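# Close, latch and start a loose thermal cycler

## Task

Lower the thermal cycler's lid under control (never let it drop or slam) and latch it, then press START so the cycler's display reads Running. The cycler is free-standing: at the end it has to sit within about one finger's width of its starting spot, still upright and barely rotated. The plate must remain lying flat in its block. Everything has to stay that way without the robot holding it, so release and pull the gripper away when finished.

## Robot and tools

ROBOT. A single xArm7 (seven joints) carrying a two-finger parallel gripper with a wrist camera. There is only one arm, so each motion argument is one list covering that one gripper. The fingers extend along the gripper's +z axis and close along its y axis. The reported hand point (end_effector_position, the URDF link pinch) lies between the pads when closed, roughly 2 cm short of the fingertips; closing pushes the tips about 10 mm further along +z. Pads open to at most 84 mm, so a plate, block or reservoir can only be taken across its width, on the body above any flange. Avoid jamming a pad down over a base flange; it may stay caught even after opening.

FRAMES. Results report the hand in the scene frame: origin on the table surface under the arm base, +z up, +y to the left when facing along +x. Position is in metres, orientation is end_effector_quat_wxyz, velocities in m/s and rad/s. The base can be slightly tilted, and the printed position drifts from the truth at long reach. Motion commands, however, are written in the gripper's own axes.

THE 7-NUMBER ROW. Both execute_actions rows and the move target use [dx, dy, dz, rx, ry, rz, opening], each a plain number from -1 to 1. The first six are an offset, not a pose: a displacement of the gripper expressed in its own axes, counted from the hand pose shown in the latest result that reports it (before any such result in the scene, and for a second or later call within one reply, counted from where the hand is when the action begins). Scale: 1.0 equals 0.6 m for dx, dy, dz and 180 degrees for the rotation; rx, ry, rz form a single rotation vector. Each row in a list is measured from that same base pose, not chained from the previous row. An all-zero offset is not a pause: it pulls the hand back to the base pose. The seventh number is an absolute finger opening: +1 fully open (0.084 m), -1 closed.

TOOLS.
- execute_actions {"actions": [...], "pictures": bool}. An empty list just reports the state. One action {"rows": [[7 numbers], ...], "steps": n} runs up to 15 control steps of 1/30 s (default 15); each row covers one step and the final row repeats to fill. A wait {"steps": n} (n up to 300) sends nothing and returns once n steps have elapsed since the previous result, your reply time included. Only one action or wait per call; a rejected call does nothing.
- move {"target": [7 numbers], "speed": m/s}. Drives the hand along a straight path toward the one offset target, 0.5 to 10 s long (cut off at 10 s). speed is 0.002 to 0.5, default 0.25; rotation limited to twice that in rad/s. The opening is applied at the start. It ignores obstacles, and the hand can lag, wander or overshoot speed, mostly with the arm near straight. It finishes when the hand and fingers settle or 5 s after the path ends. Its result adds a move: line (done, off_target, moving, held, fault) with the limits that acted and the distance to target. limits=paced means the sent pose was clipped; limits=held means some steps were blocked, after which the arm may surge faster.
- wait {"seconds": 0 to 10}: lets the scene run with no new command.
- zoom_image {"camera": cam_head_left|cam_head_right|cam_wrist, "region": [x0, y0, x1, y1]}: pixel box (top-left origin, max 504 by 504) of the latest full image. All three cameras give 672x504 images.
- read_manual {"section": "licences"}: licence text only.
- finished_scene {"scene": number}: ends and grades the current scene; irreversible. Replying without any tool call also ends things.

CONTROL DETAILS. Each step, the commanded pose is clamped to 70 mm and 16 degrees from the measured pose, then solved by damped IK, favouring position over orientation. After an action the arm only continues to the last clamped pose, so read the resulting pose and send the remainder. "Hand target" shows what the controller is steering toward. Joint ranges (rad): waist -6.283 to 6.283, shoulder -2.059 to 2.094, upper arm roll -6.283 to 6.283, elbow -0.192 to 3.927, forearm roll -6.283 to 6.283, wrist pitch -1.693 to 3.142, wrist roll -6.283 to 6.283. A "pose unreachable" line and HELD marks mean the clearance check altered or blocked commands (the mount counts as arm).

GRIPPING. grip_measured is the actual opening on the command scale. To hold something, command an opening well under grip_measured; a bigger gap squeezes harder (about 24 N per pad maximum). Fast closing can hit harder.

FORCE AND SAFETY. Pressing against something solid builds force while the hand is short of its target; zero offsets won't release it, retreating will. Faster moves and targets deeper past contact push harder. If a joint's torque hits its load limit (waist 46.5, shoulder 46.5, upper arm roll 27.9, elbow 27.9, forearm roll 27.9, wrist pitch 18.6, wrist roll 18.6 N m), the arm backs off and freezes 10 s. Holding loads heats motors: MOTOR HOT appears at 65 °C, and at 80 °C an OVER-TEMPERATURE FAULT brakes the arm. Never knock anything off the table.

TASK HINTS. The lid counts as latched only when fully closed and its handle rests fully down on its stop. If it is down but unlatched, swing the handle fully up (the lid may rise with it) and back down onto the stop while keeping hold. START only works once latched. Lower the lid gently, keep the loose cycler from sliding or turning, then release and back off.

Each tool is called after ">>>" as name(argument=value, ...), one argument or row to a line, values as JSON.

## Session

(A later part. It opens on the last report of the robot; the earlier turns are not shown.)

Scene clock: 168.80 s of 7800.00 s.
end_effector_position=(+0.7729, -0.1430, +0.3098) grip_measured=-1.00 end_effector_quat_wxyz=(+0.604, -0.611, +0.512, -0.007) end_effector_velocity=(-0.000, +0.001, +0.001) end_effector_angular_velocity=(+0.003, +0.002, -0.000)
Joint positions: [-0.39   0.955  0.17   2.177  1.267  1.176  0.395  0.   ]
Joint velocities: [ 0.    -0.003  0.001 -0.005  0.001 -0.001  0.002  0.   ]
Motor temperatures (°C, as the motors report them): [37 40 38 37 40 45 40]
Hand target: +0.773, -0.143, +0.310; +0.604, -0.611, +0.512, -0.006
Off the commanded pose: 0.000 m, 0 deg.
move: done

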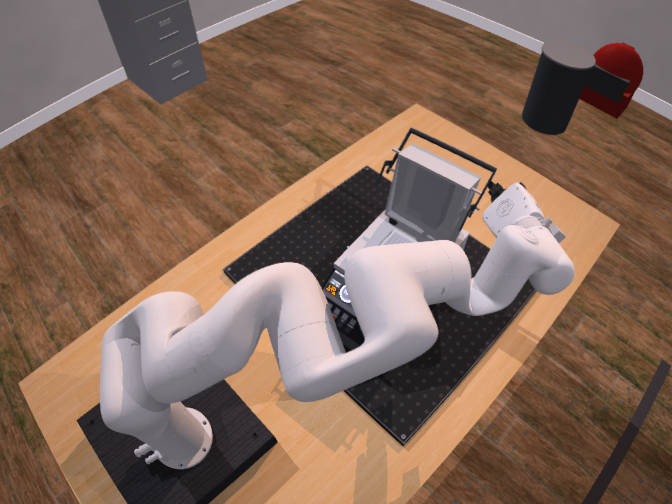

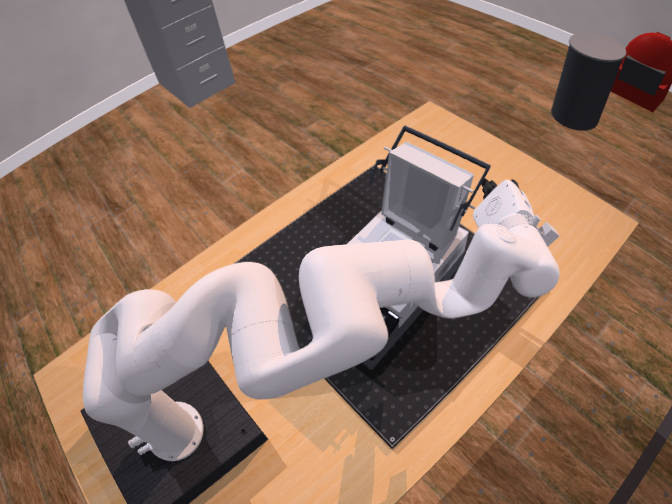

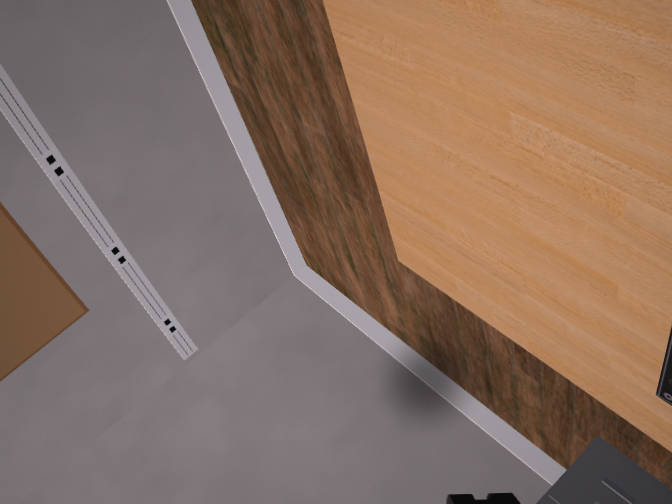

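>>> move(
  target=[-0.0377,-0.013,-0.028,0,0,0,-1],
  speed=0.03,
)

>>> zoom_image(
  camera="cam_head_left",
  region=[370,110,550,260],
)

Scene clock: 172.60 s of 7800.00 s.
end_effector_position=(+0.7567, -0.1426, +0.3342) grip_measured=-1.00 end_effector_quat_wxyz=(+0.605, -0.611, +0.511, -0.006) end_effector_velocity=(-0.001, -0.001, -0.001) end_effector_angular_velocity=(-0.000, +0.002, -0.002)
Joint positions: [-0.412  0.852  0.173  2.065  1.277  1.184  0.385  0.   ]
Joint velocities: [-0.002 -0.004 -0.    -0.008  0.    -0.001 -0.001  0.   ]
Motor temperatures (°C, as the motors report them): [37 40 38 37 40 45 40]
Hand target: +0.757, -0.143, +0.334; +0.604, -0.611, +0.512, -0.007
Off the commanded pose: 0.001 m, 0 deg.
move: done

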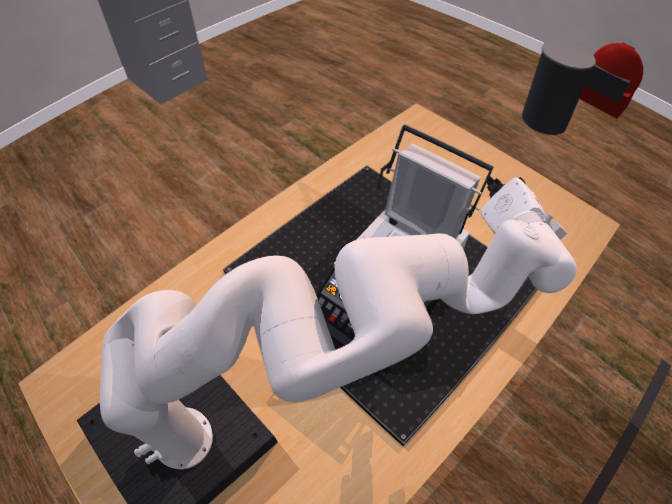

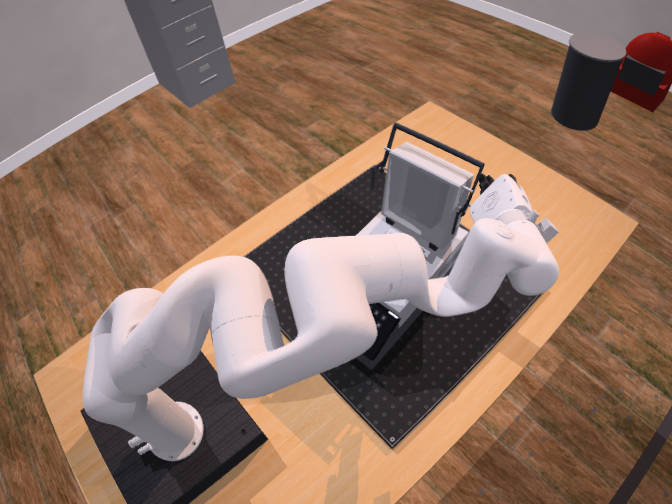

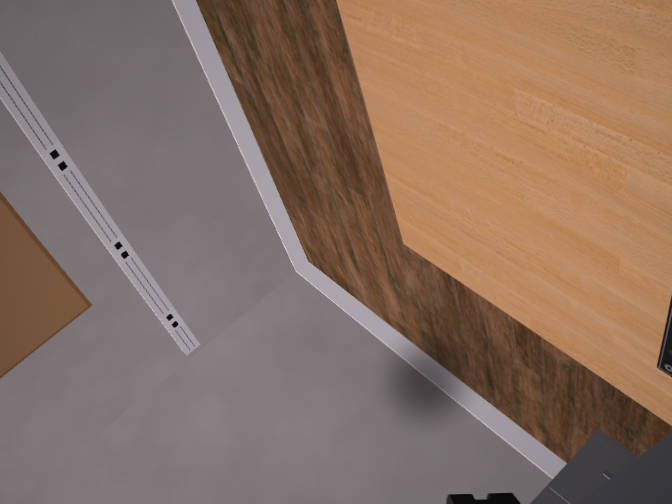

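Region (370, 110, 550, 260) of cam_head_left's 672x504 image, scaled by 2.800, with more detail than that image has.

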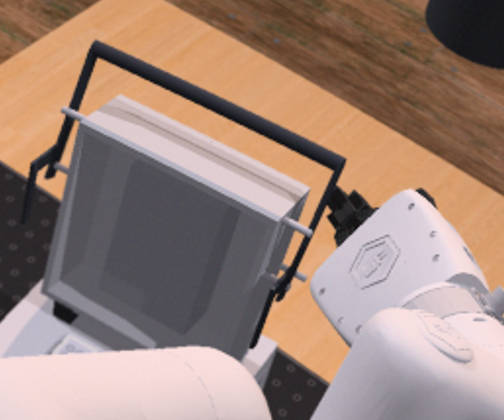

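>>> move(
  target=[-0.036,0.0217,-0.0316,0,0,0,-1],
  speed=0.03,
)

>>> zoom_image(
  camera="cam_head_left",
  region=[350,110,530,260],
)

Scene clock: 174.90 s of 7800.00 s.
end_effector_position=(+0.7265, -0.1383, +0.3419) grip_measured=-1.00 end_effector_quat_wxyz=(+0.604, -0.611, +0.511, -0.005) end_effector_velocity=(-0.000, -0.001, +0.002) end_effector_angular_velocity=(-0.001, -0.003, -0.001)
Joint positions: [-0.448  0.717  0.178  1.869  1.307  1.188  0.319  0.   ]
Joint velocities: [-0.002 -0.003  0.     0.     0.     0.001 -0.     0.   ]
Motor temperatures (°C, as the motors report them): [37 40 38 37 40 45 40]
Hand target: +0.727, -0.139, +0.343; +0.604, -0.611, +0.511, -0.006
Off the commanded pose: 0.002 m, 0 deg.
move: done

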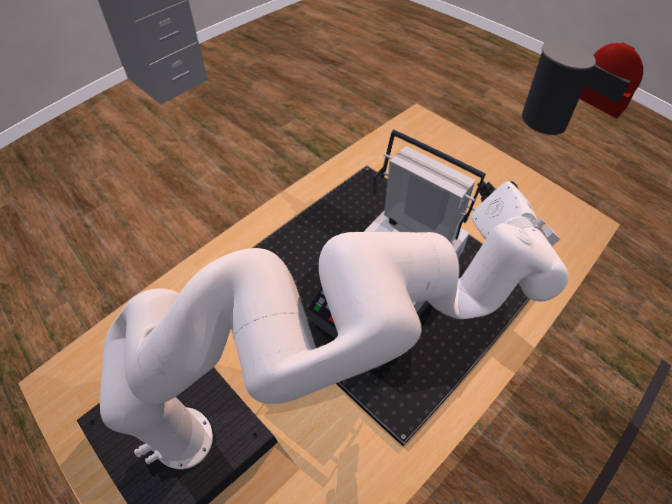

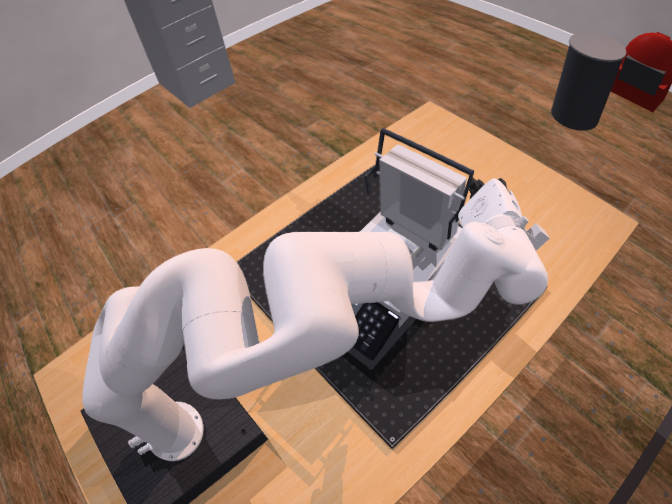

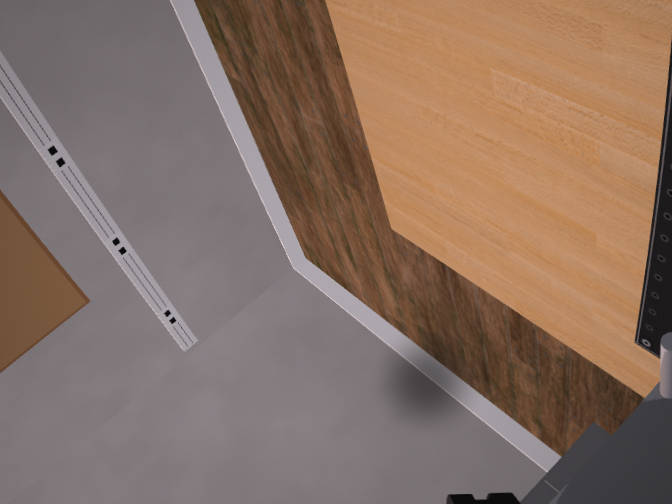

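Region (350, 110, 530, 260) of cam_head_left's 672x504 image, scaled by 2.800, with more detail than that image has.

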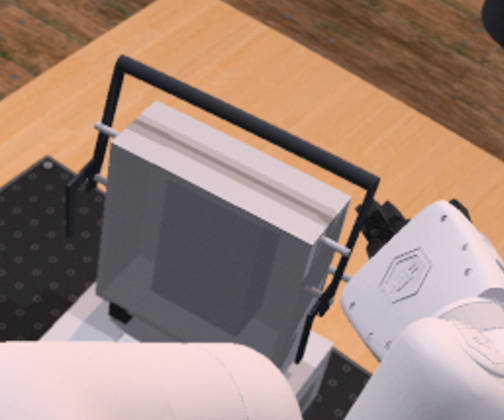

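>>> move(
  target=[0.0014,-0.0315,0.0058,0,0,0,-1],
  speed=0.02,
)

>>> zoom_image(
  camera="cam_head_left",
  region=[350,110,530,260],
)

>>> zoom_image(
  camera="cam_head_right",
  region=[420,150,510,260],
)

Scene clock: 179.13 s of 7800.00 s.
end_effector_position=(+0.7407, -0.1408, +0.3544) grip_measured=-1.00 end_effector_quat_wxyz=(+0.605, -0.611, +0.511, -0.005) end_effector_velocity=(+0.001, -0.001, +0.002) end_effector_angular_velocity=(+0.001, -0.000, -0.000)
Joint positions: [-0.431  0.764  0.174  1.973  1.285  1.195  0.38   0.   ]
Joint velocities: [ 0.001  0.004 -0.001  0.01  -0.001  0.002  0.006  0.   ]
Motor temperatures (°C, as the motors report them): [37 40 38 37 40 45 40]
Hand target: +0.741, -0.141, +0.354; +0.604, -0.611, +0.511, -0.005
Off the commanded pose: 0.000 m, 0 deg.
After step 90, 0.07 s passed at rest.
move: done

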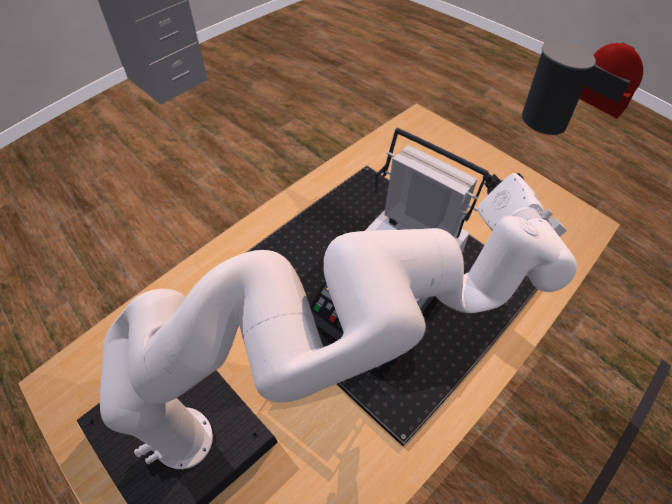

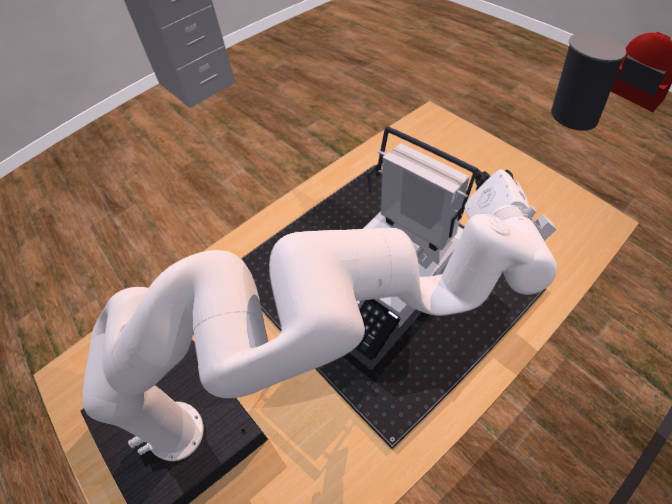

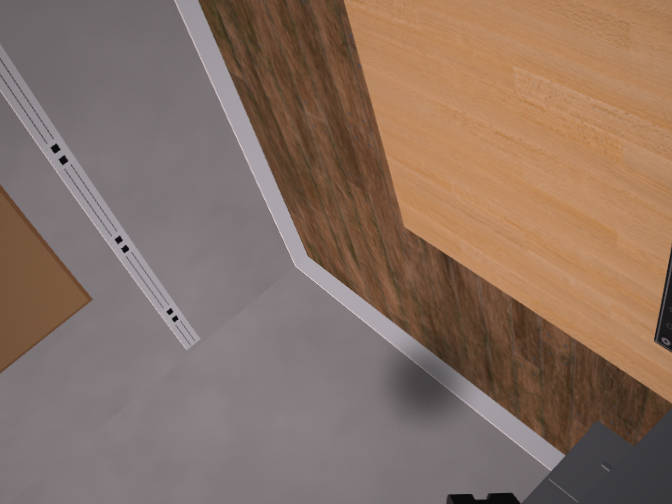

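Region (350, 110, 530, 260) of cam_head_left's 672x504 image, scaled by 2.800, with more detail than that image has.

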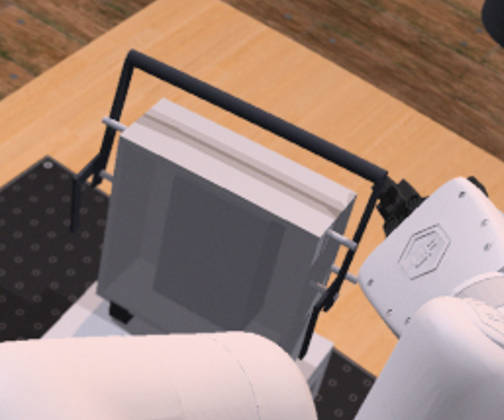

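Region (420, 150, 510, 260) of cam_head_right's 672x504 image, scaled by 4.582, with more detail than that image has; it fills the left 412 columns of this view, and the rest is white.

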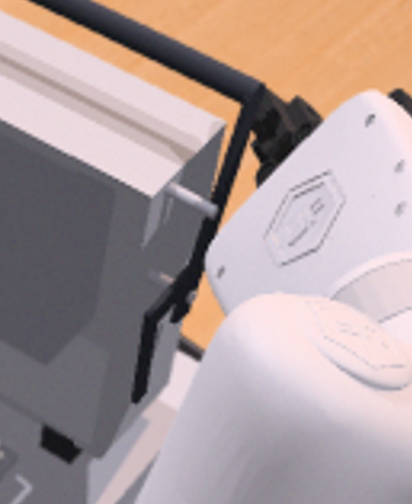

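>>> move(
  target=[0.006,-0.008,0.004,-0.049,-0.06,-0.029,-1],
  speed=0.05,
)

>>> zoom_image(
  camera="cam_head_left",
  region=[350,110,530,260],
)

Scene clock: 184.27 s of 7800.00 s.
end_effector_position=(+0.7459, -0.1422, +0.3551) grip_measured=-1.00 end_effector_quat_wxyz=(-0.604, +0.669, -0.431, -0.050) end_effector_velocity=(+0.000, -0.000, +0.000) end_effector_angular_velocity=(-0.001, -0.004, -0.000)
Joint positions: [-0.409  1.2    0.194  2.708  1.122  1.529  0.578  0.   ]
Joint velocities: [-0.008  0.007  0.046  0.009 -0.042 -0.009  0.003  0.   ]
Motor temperatures (°C, as the motors report them): [37 40 38 38 40 45 40]
Hand target: +0.746, -0.142, +0.355; -0.604, +0.669, -0.431, -0.050
Off the commanded pose: 0.001 m, 2 deg.
elbow stopped short: the move would have taken joint 4 (elbow) straighter than the controller allows; a more bent joint 4 avoids this.
move: done

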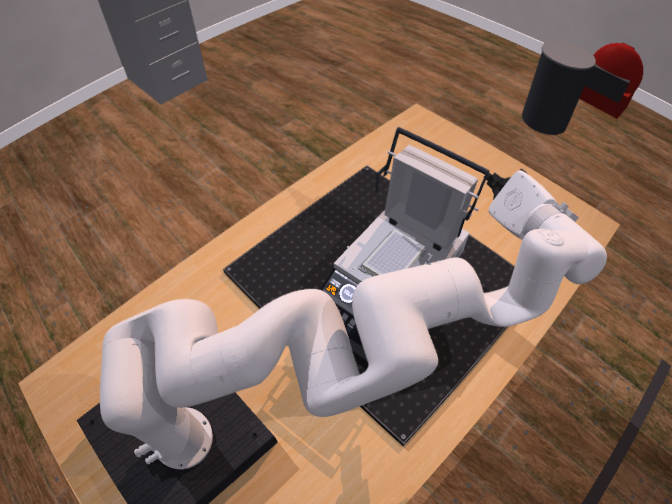

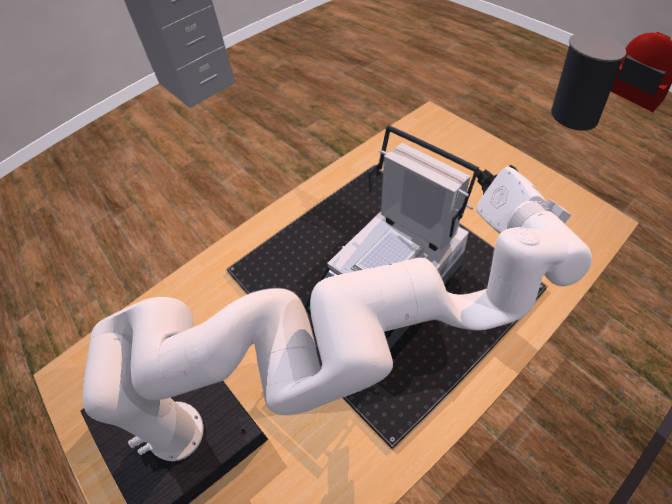

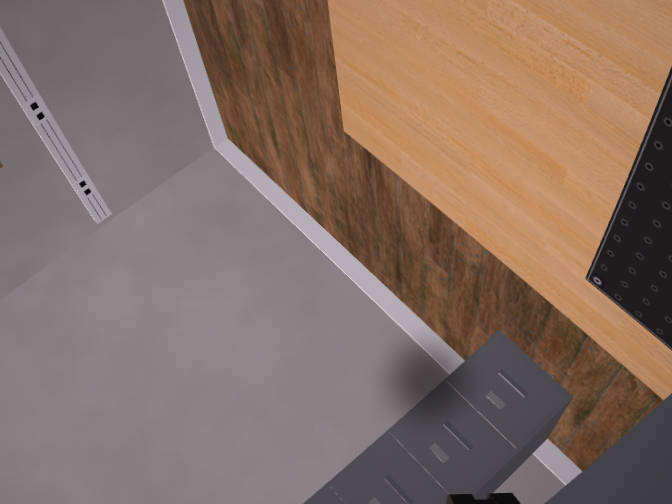

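Region (350, 110, 530, 260) of cam_head_left's 672x504 image, scaled by 2.800, with more detail than that image has.

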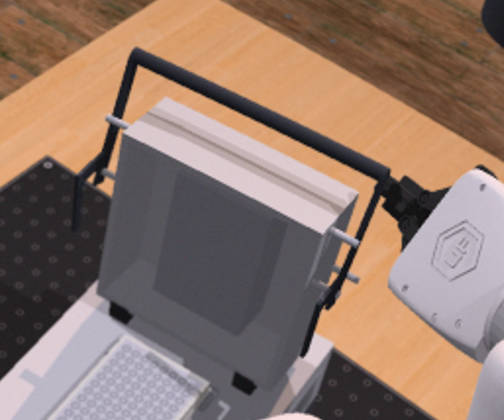

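>>> move(
  target=[-0.0167,0.0171,-0.0074,0,0,0,-1],
  speed=0.02,
)

>>> zoom_image(
  camera="cam_head_left",
  region=[350,110,530,260],
)

Scene clock: 186.67 s of 7800.00 s.
end_effector_position=(+0.7314, -0.1402, +0.3542) grip_measured=-1.00 end_effector_quat_wxyz=(-0.604, +0.669, -0.431, -0.050) end_effector_velocity=(-0.001, +0.003, -0.002) end_effector_angular_velocity=(+0.003, -0.000, -0.004)
Joint positions: [-0.447  1.006  0.191  2.374  1.149  1.478  0.451  0.   ]
Joint velocities: [-0.002 -0.027  0.002 -0.053  0.008 -0.016 -0.021  0.   ]
Motor temperatures (°C, as the motors report them): [37 40 38 38 40 45 40]
Hand target: +0.731, -0.140, +0.354; -0.604, +0.669, -0.431, -0.050
Off the commanded pose: 0.001 m, 0 deg.
move: done

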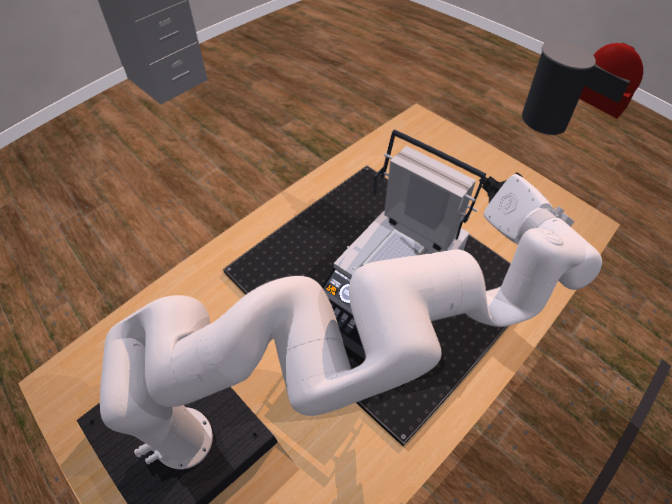

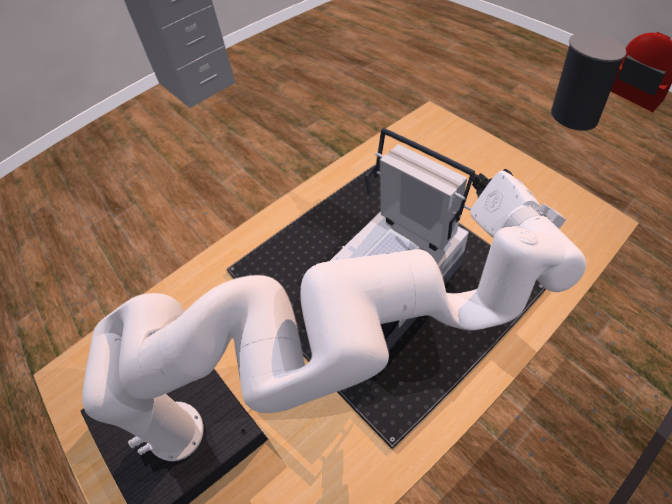

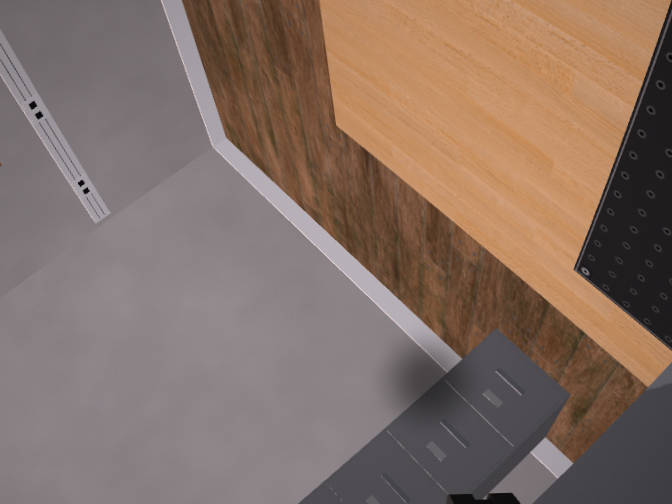

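Region (350, 110, 530, 260) of cam_head_left's 672x504 image, scaled by 2.800, with more detail than that image has.

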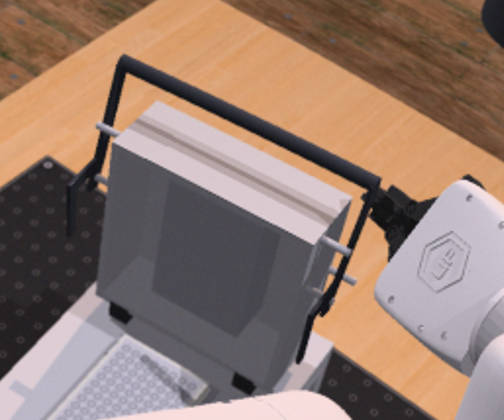

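>>> move(
  target=[0.06,-0.012,0.035,0.049,0.06,0.029,-1],
  speed=0.02,
)

>>> move(
  target=[0.066,0.05,0.02,0,0,0,-1],
  speed=0.03,
)

>>> move(
  target=[0.03,0.03,-0.06,0,0,0,-1],
  speed=0.03,
)

>>> zoom_image(
  camera="cam_head_left",
  region=[370,110,550,260],
)

Scene clock: 204.13 s of 7800.00 s.
end_effector_position=(+0.7678, -0.1416, +0.3326) grip_measured=-1.00 end_effector_quat_wxyz=(+0.606, -0.602, +0.519, -0.019) end_effector_velocity=(+0.000, -0.002, -0.001) end_effector_angular_velocity=(-0.001, +0.001, -0.007)
Joint positions: [-0.405  0.867  0.192  2.079  1.282  1.132  0.386  0.   ]
Joint velocities: [-0.    -0.002 -0.001 -0.003  0.002 -0.007 -0.001  0.   ]
Motor temperatures (°C, as the motors report them): [37 40 38 37 40 45 40]
Hand target: +0.768, -0.142, +0.333; +0.606, -0.602, +0.519, -0.019
Off the commanded pose: 0.000 m, 0 deg.
After step 90, 7.73 s passed at rest.
move: done

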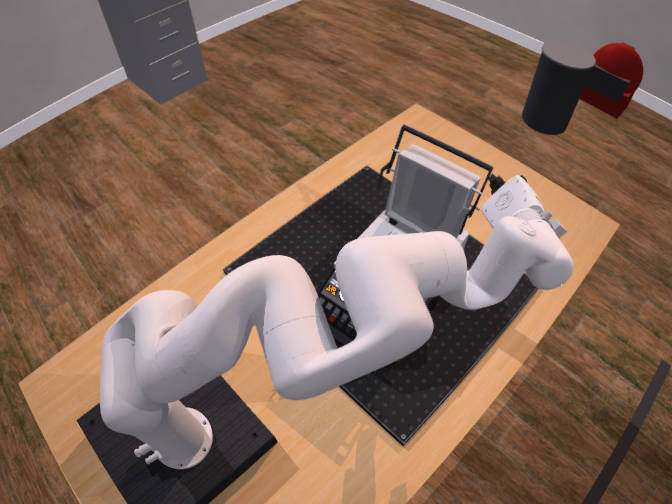

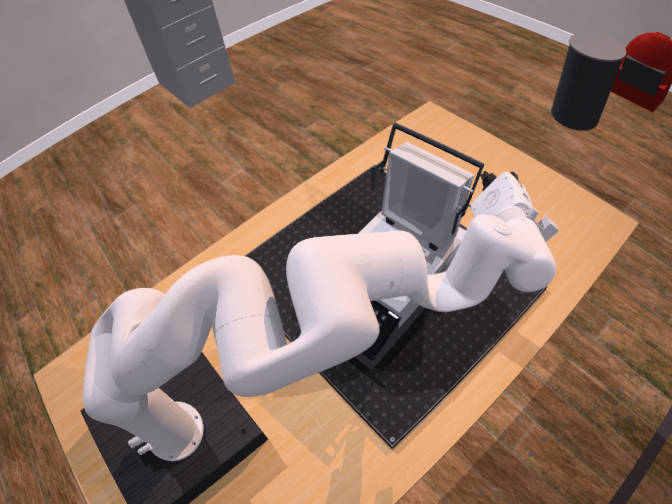

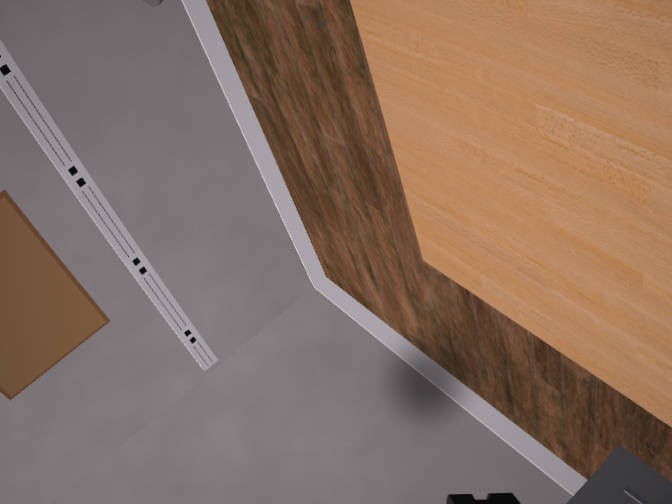

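Scene clock: 206.13 s of 7800.00 s.
end_effector_position=(+0.7756, -0.1506, +0.2831) grip_measured=-1.00 end_effector_quat_wxyz=(+0.606, -0.602, +0.519, -0.019) end_effector_velocity=(+0.001, -0.000, +0.003) end_effector_angular_velocity=(-0.002, -0.005, +0.000)
Joint positions: [-0.404  0.983  0.192  2.151  1.284  1.13   0.338  0.   ]
Joint velocities: [ 0.001  0.001  0.     0.006 -0.    -0.    -0.     0.   ]
Motor temperatures (°C, as the motors report them): [37 40 38 37 40 45 40]
Hand target: +0.776, -0.151, +0.283; +0.606, -0.602, +0.519, -0.019
Off the commanded pose: 0.000 m, 0 deg.
move: done

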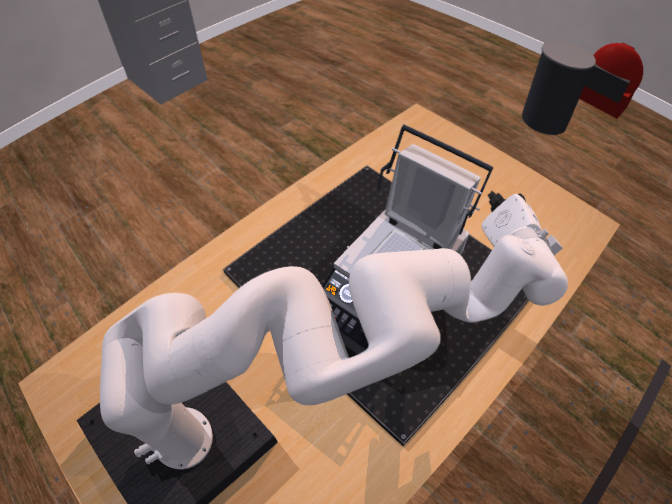

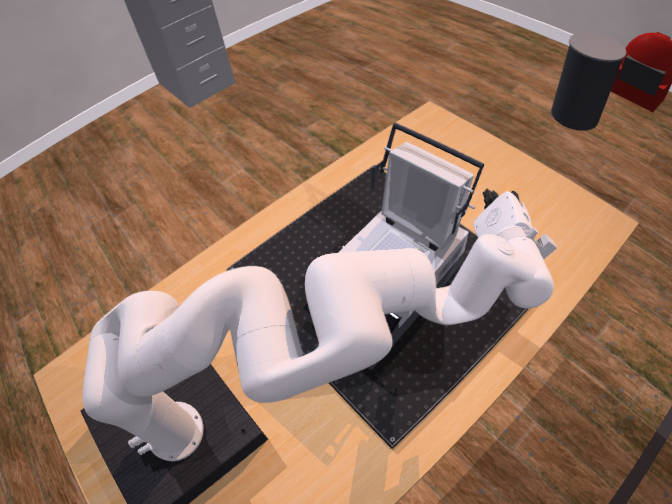

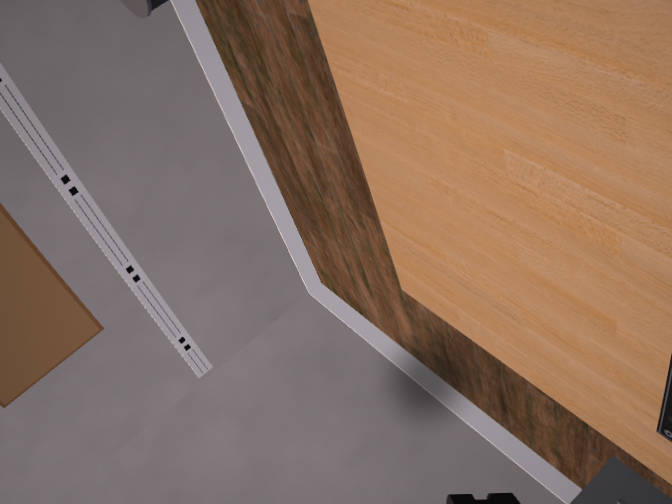

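Scene clock: 207.90 s of 7800.00 s.
end_effector_position=(+0.7497, -0.1827, +0.2685) grip_measured=-1.00 end_effector_quat_wxyz=(+0.606, -0.602, +0.519, -0.019) end_effector_velocity=(-0.000, +0.002, +0.000) end_effector_angular_velocity=(+0.001, -0.001, +0.005)
Joint positions: [-0.471  0.963  0.185  2.085  1.287  1.182  0.28   0.   ]
Joint velocities: [ 0.001 -0.002  0.001 -0.003  0.     0.002 -0.002  0.   ]
Motor temperatures (°C, as the motors report them): [37 40 38 37 40 45 40]
Hand target: +0.750, -0.183, +0.268; +0.606, -0.602, +0.519, -0.019
Off the commanded pose: 0.000 m, 0 deg.
move: done

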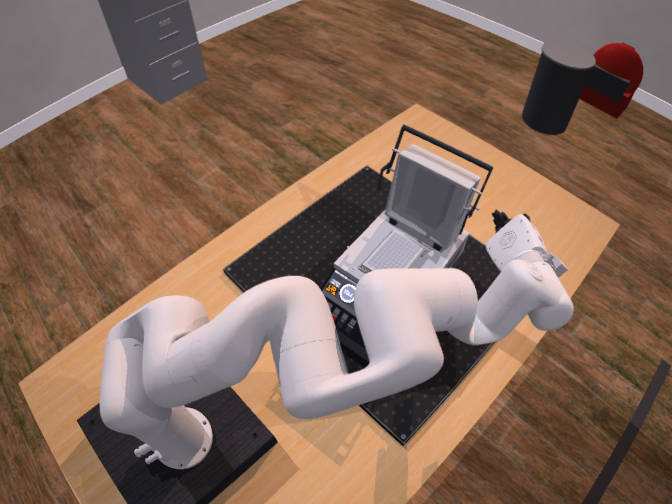

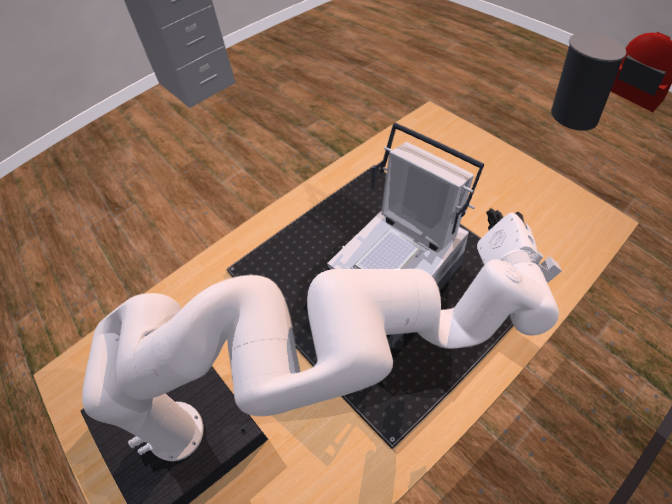

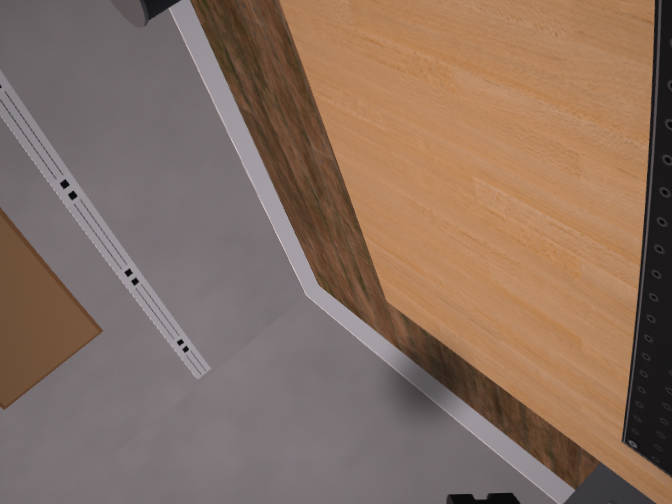

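Region (370, 110, 550, 260) of cam_head_left's 672x504 image, scaled by 2.800, with more detail than that image has.

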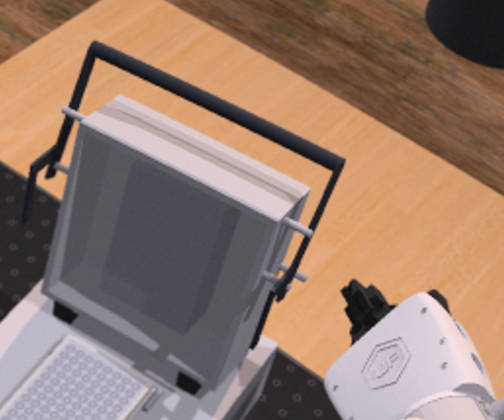

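>>> move(
  target=[-0.08,-0.073,-0.062,-0.129,-0.079,0.374,0.2],
  speed=0.3,
)

>>> zoom_image(
  camera="cam_head_left",
  region=[370,110,550,260],
)

Scene clock: 215.57 s of 7800.00 s.
end_effector_position=(+0.7289, -0.1896, +0.3405) grip_measured=+0.19 end_effector_quat_wxyz=(+0.502, -0.253, +0.706, +0.431) end_effector_velocity=(-0.000, -0.001, +0.002) end_effector_angular_velocity=(+0.010, +0.004, -0.001)
Joint positions: [-0.504  1.272  0.243  2.709  1.211  1.579  1.782  0.052]
Joint velocities: [-0.011  0.003  0.049  0.    -0.04  -0.008  0.012 -0.   ]
Motor temperatures (°C, as the motors report them): [37 40 38 38 40 45 40]
Hand target: +0.729, -0.190, +0.341; +0.502, -0.253, +0.705, +0.431
Off the commanded pose: 0.001 m, 12 deg.
elbow stopped short: the move would have taken joint 4 (elbow) straighter than the controller allows; a more bent joint 4 avoids this.
After step 90, 2.03 s passed at rest.
move: off_target

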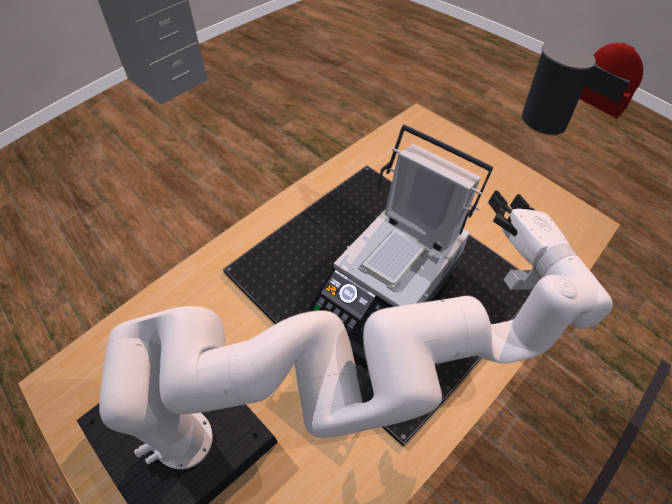

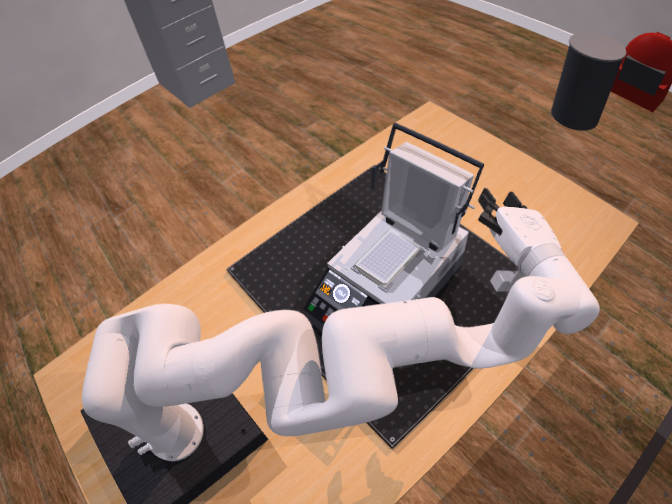

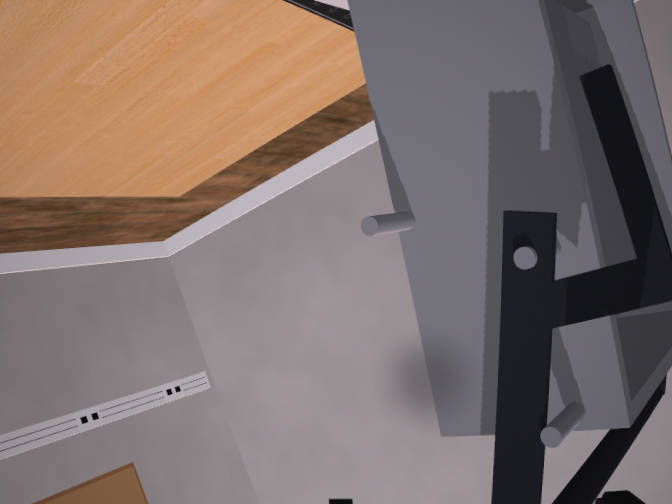

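Region (370, 110, 550, 260) of cam_head_left's 672x504 image, scaled by 2.800, with more detail than that image has.

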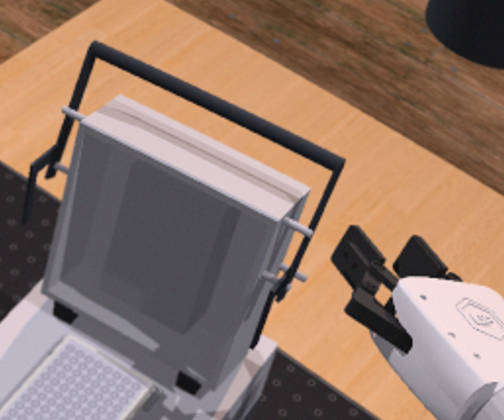

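>>> move(
  target=[-0.03,0.03,0.085,0,0,0,0.2],
  speed=0.06,
)

>>> zoom_image(
  camera="cam_head_left",
  region=[430,130,550,230],
)

Scene clock: 219.37 s of 7800.00 s.
end_effector_position=(+0.7463, -0.1384, +0.3568) grip_measured=+0.19 end_effector_quat_wxyz=(+0.502, -0.253, +0.706, +0.431) end_effector_velocity=(+0.000, -0.002, -0.002) end_effector_angular_velocity=(-0.001, +0.004, -0.009)
Joint positions: [-0.461  1.077  0.253  2.408  1.24   1.457  1.697  0.052]
Joint velocities: [-0.002 -0.007 -0.002 -0.015  0.003 -0.009 -0.005 -0.   ]
Motor temperatures (°C, as the motors report them): [37 40 38 38 40 45 40]
Hand target: +0.746, -0.138, +0.357; +0.502, -0.253, +0.706, +0.431
Off the commanded pose: 0.001 m, 0 deg.
move: done

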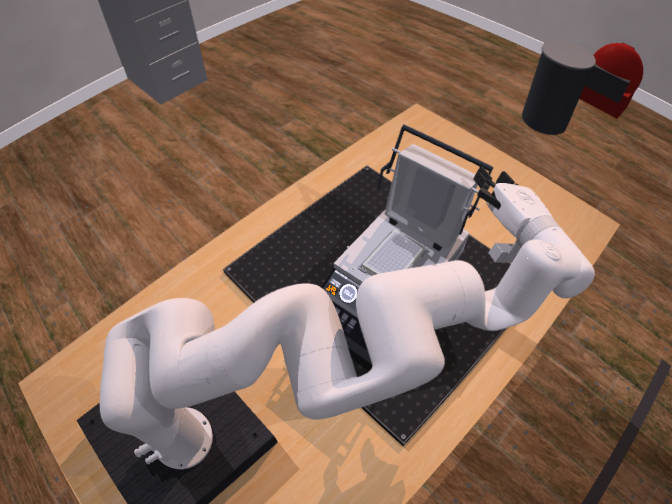

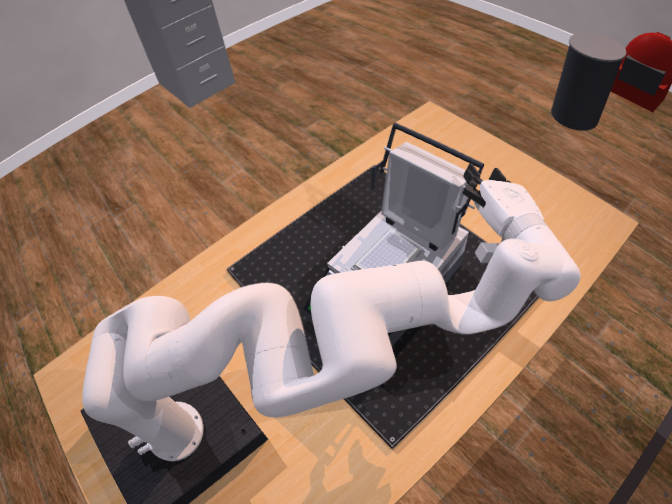

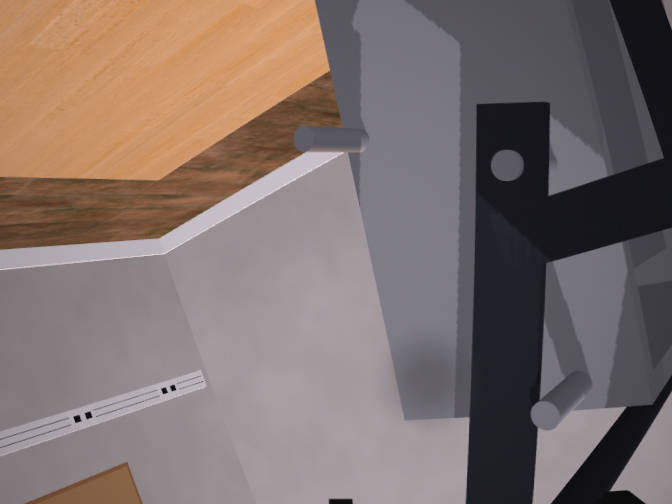

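Region (430, 130, 550, 230) of cam_head_left's 672x504 image, scaled by 4.200, with more detail than that image has.

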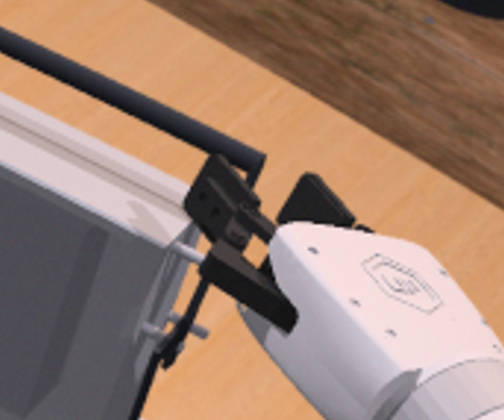

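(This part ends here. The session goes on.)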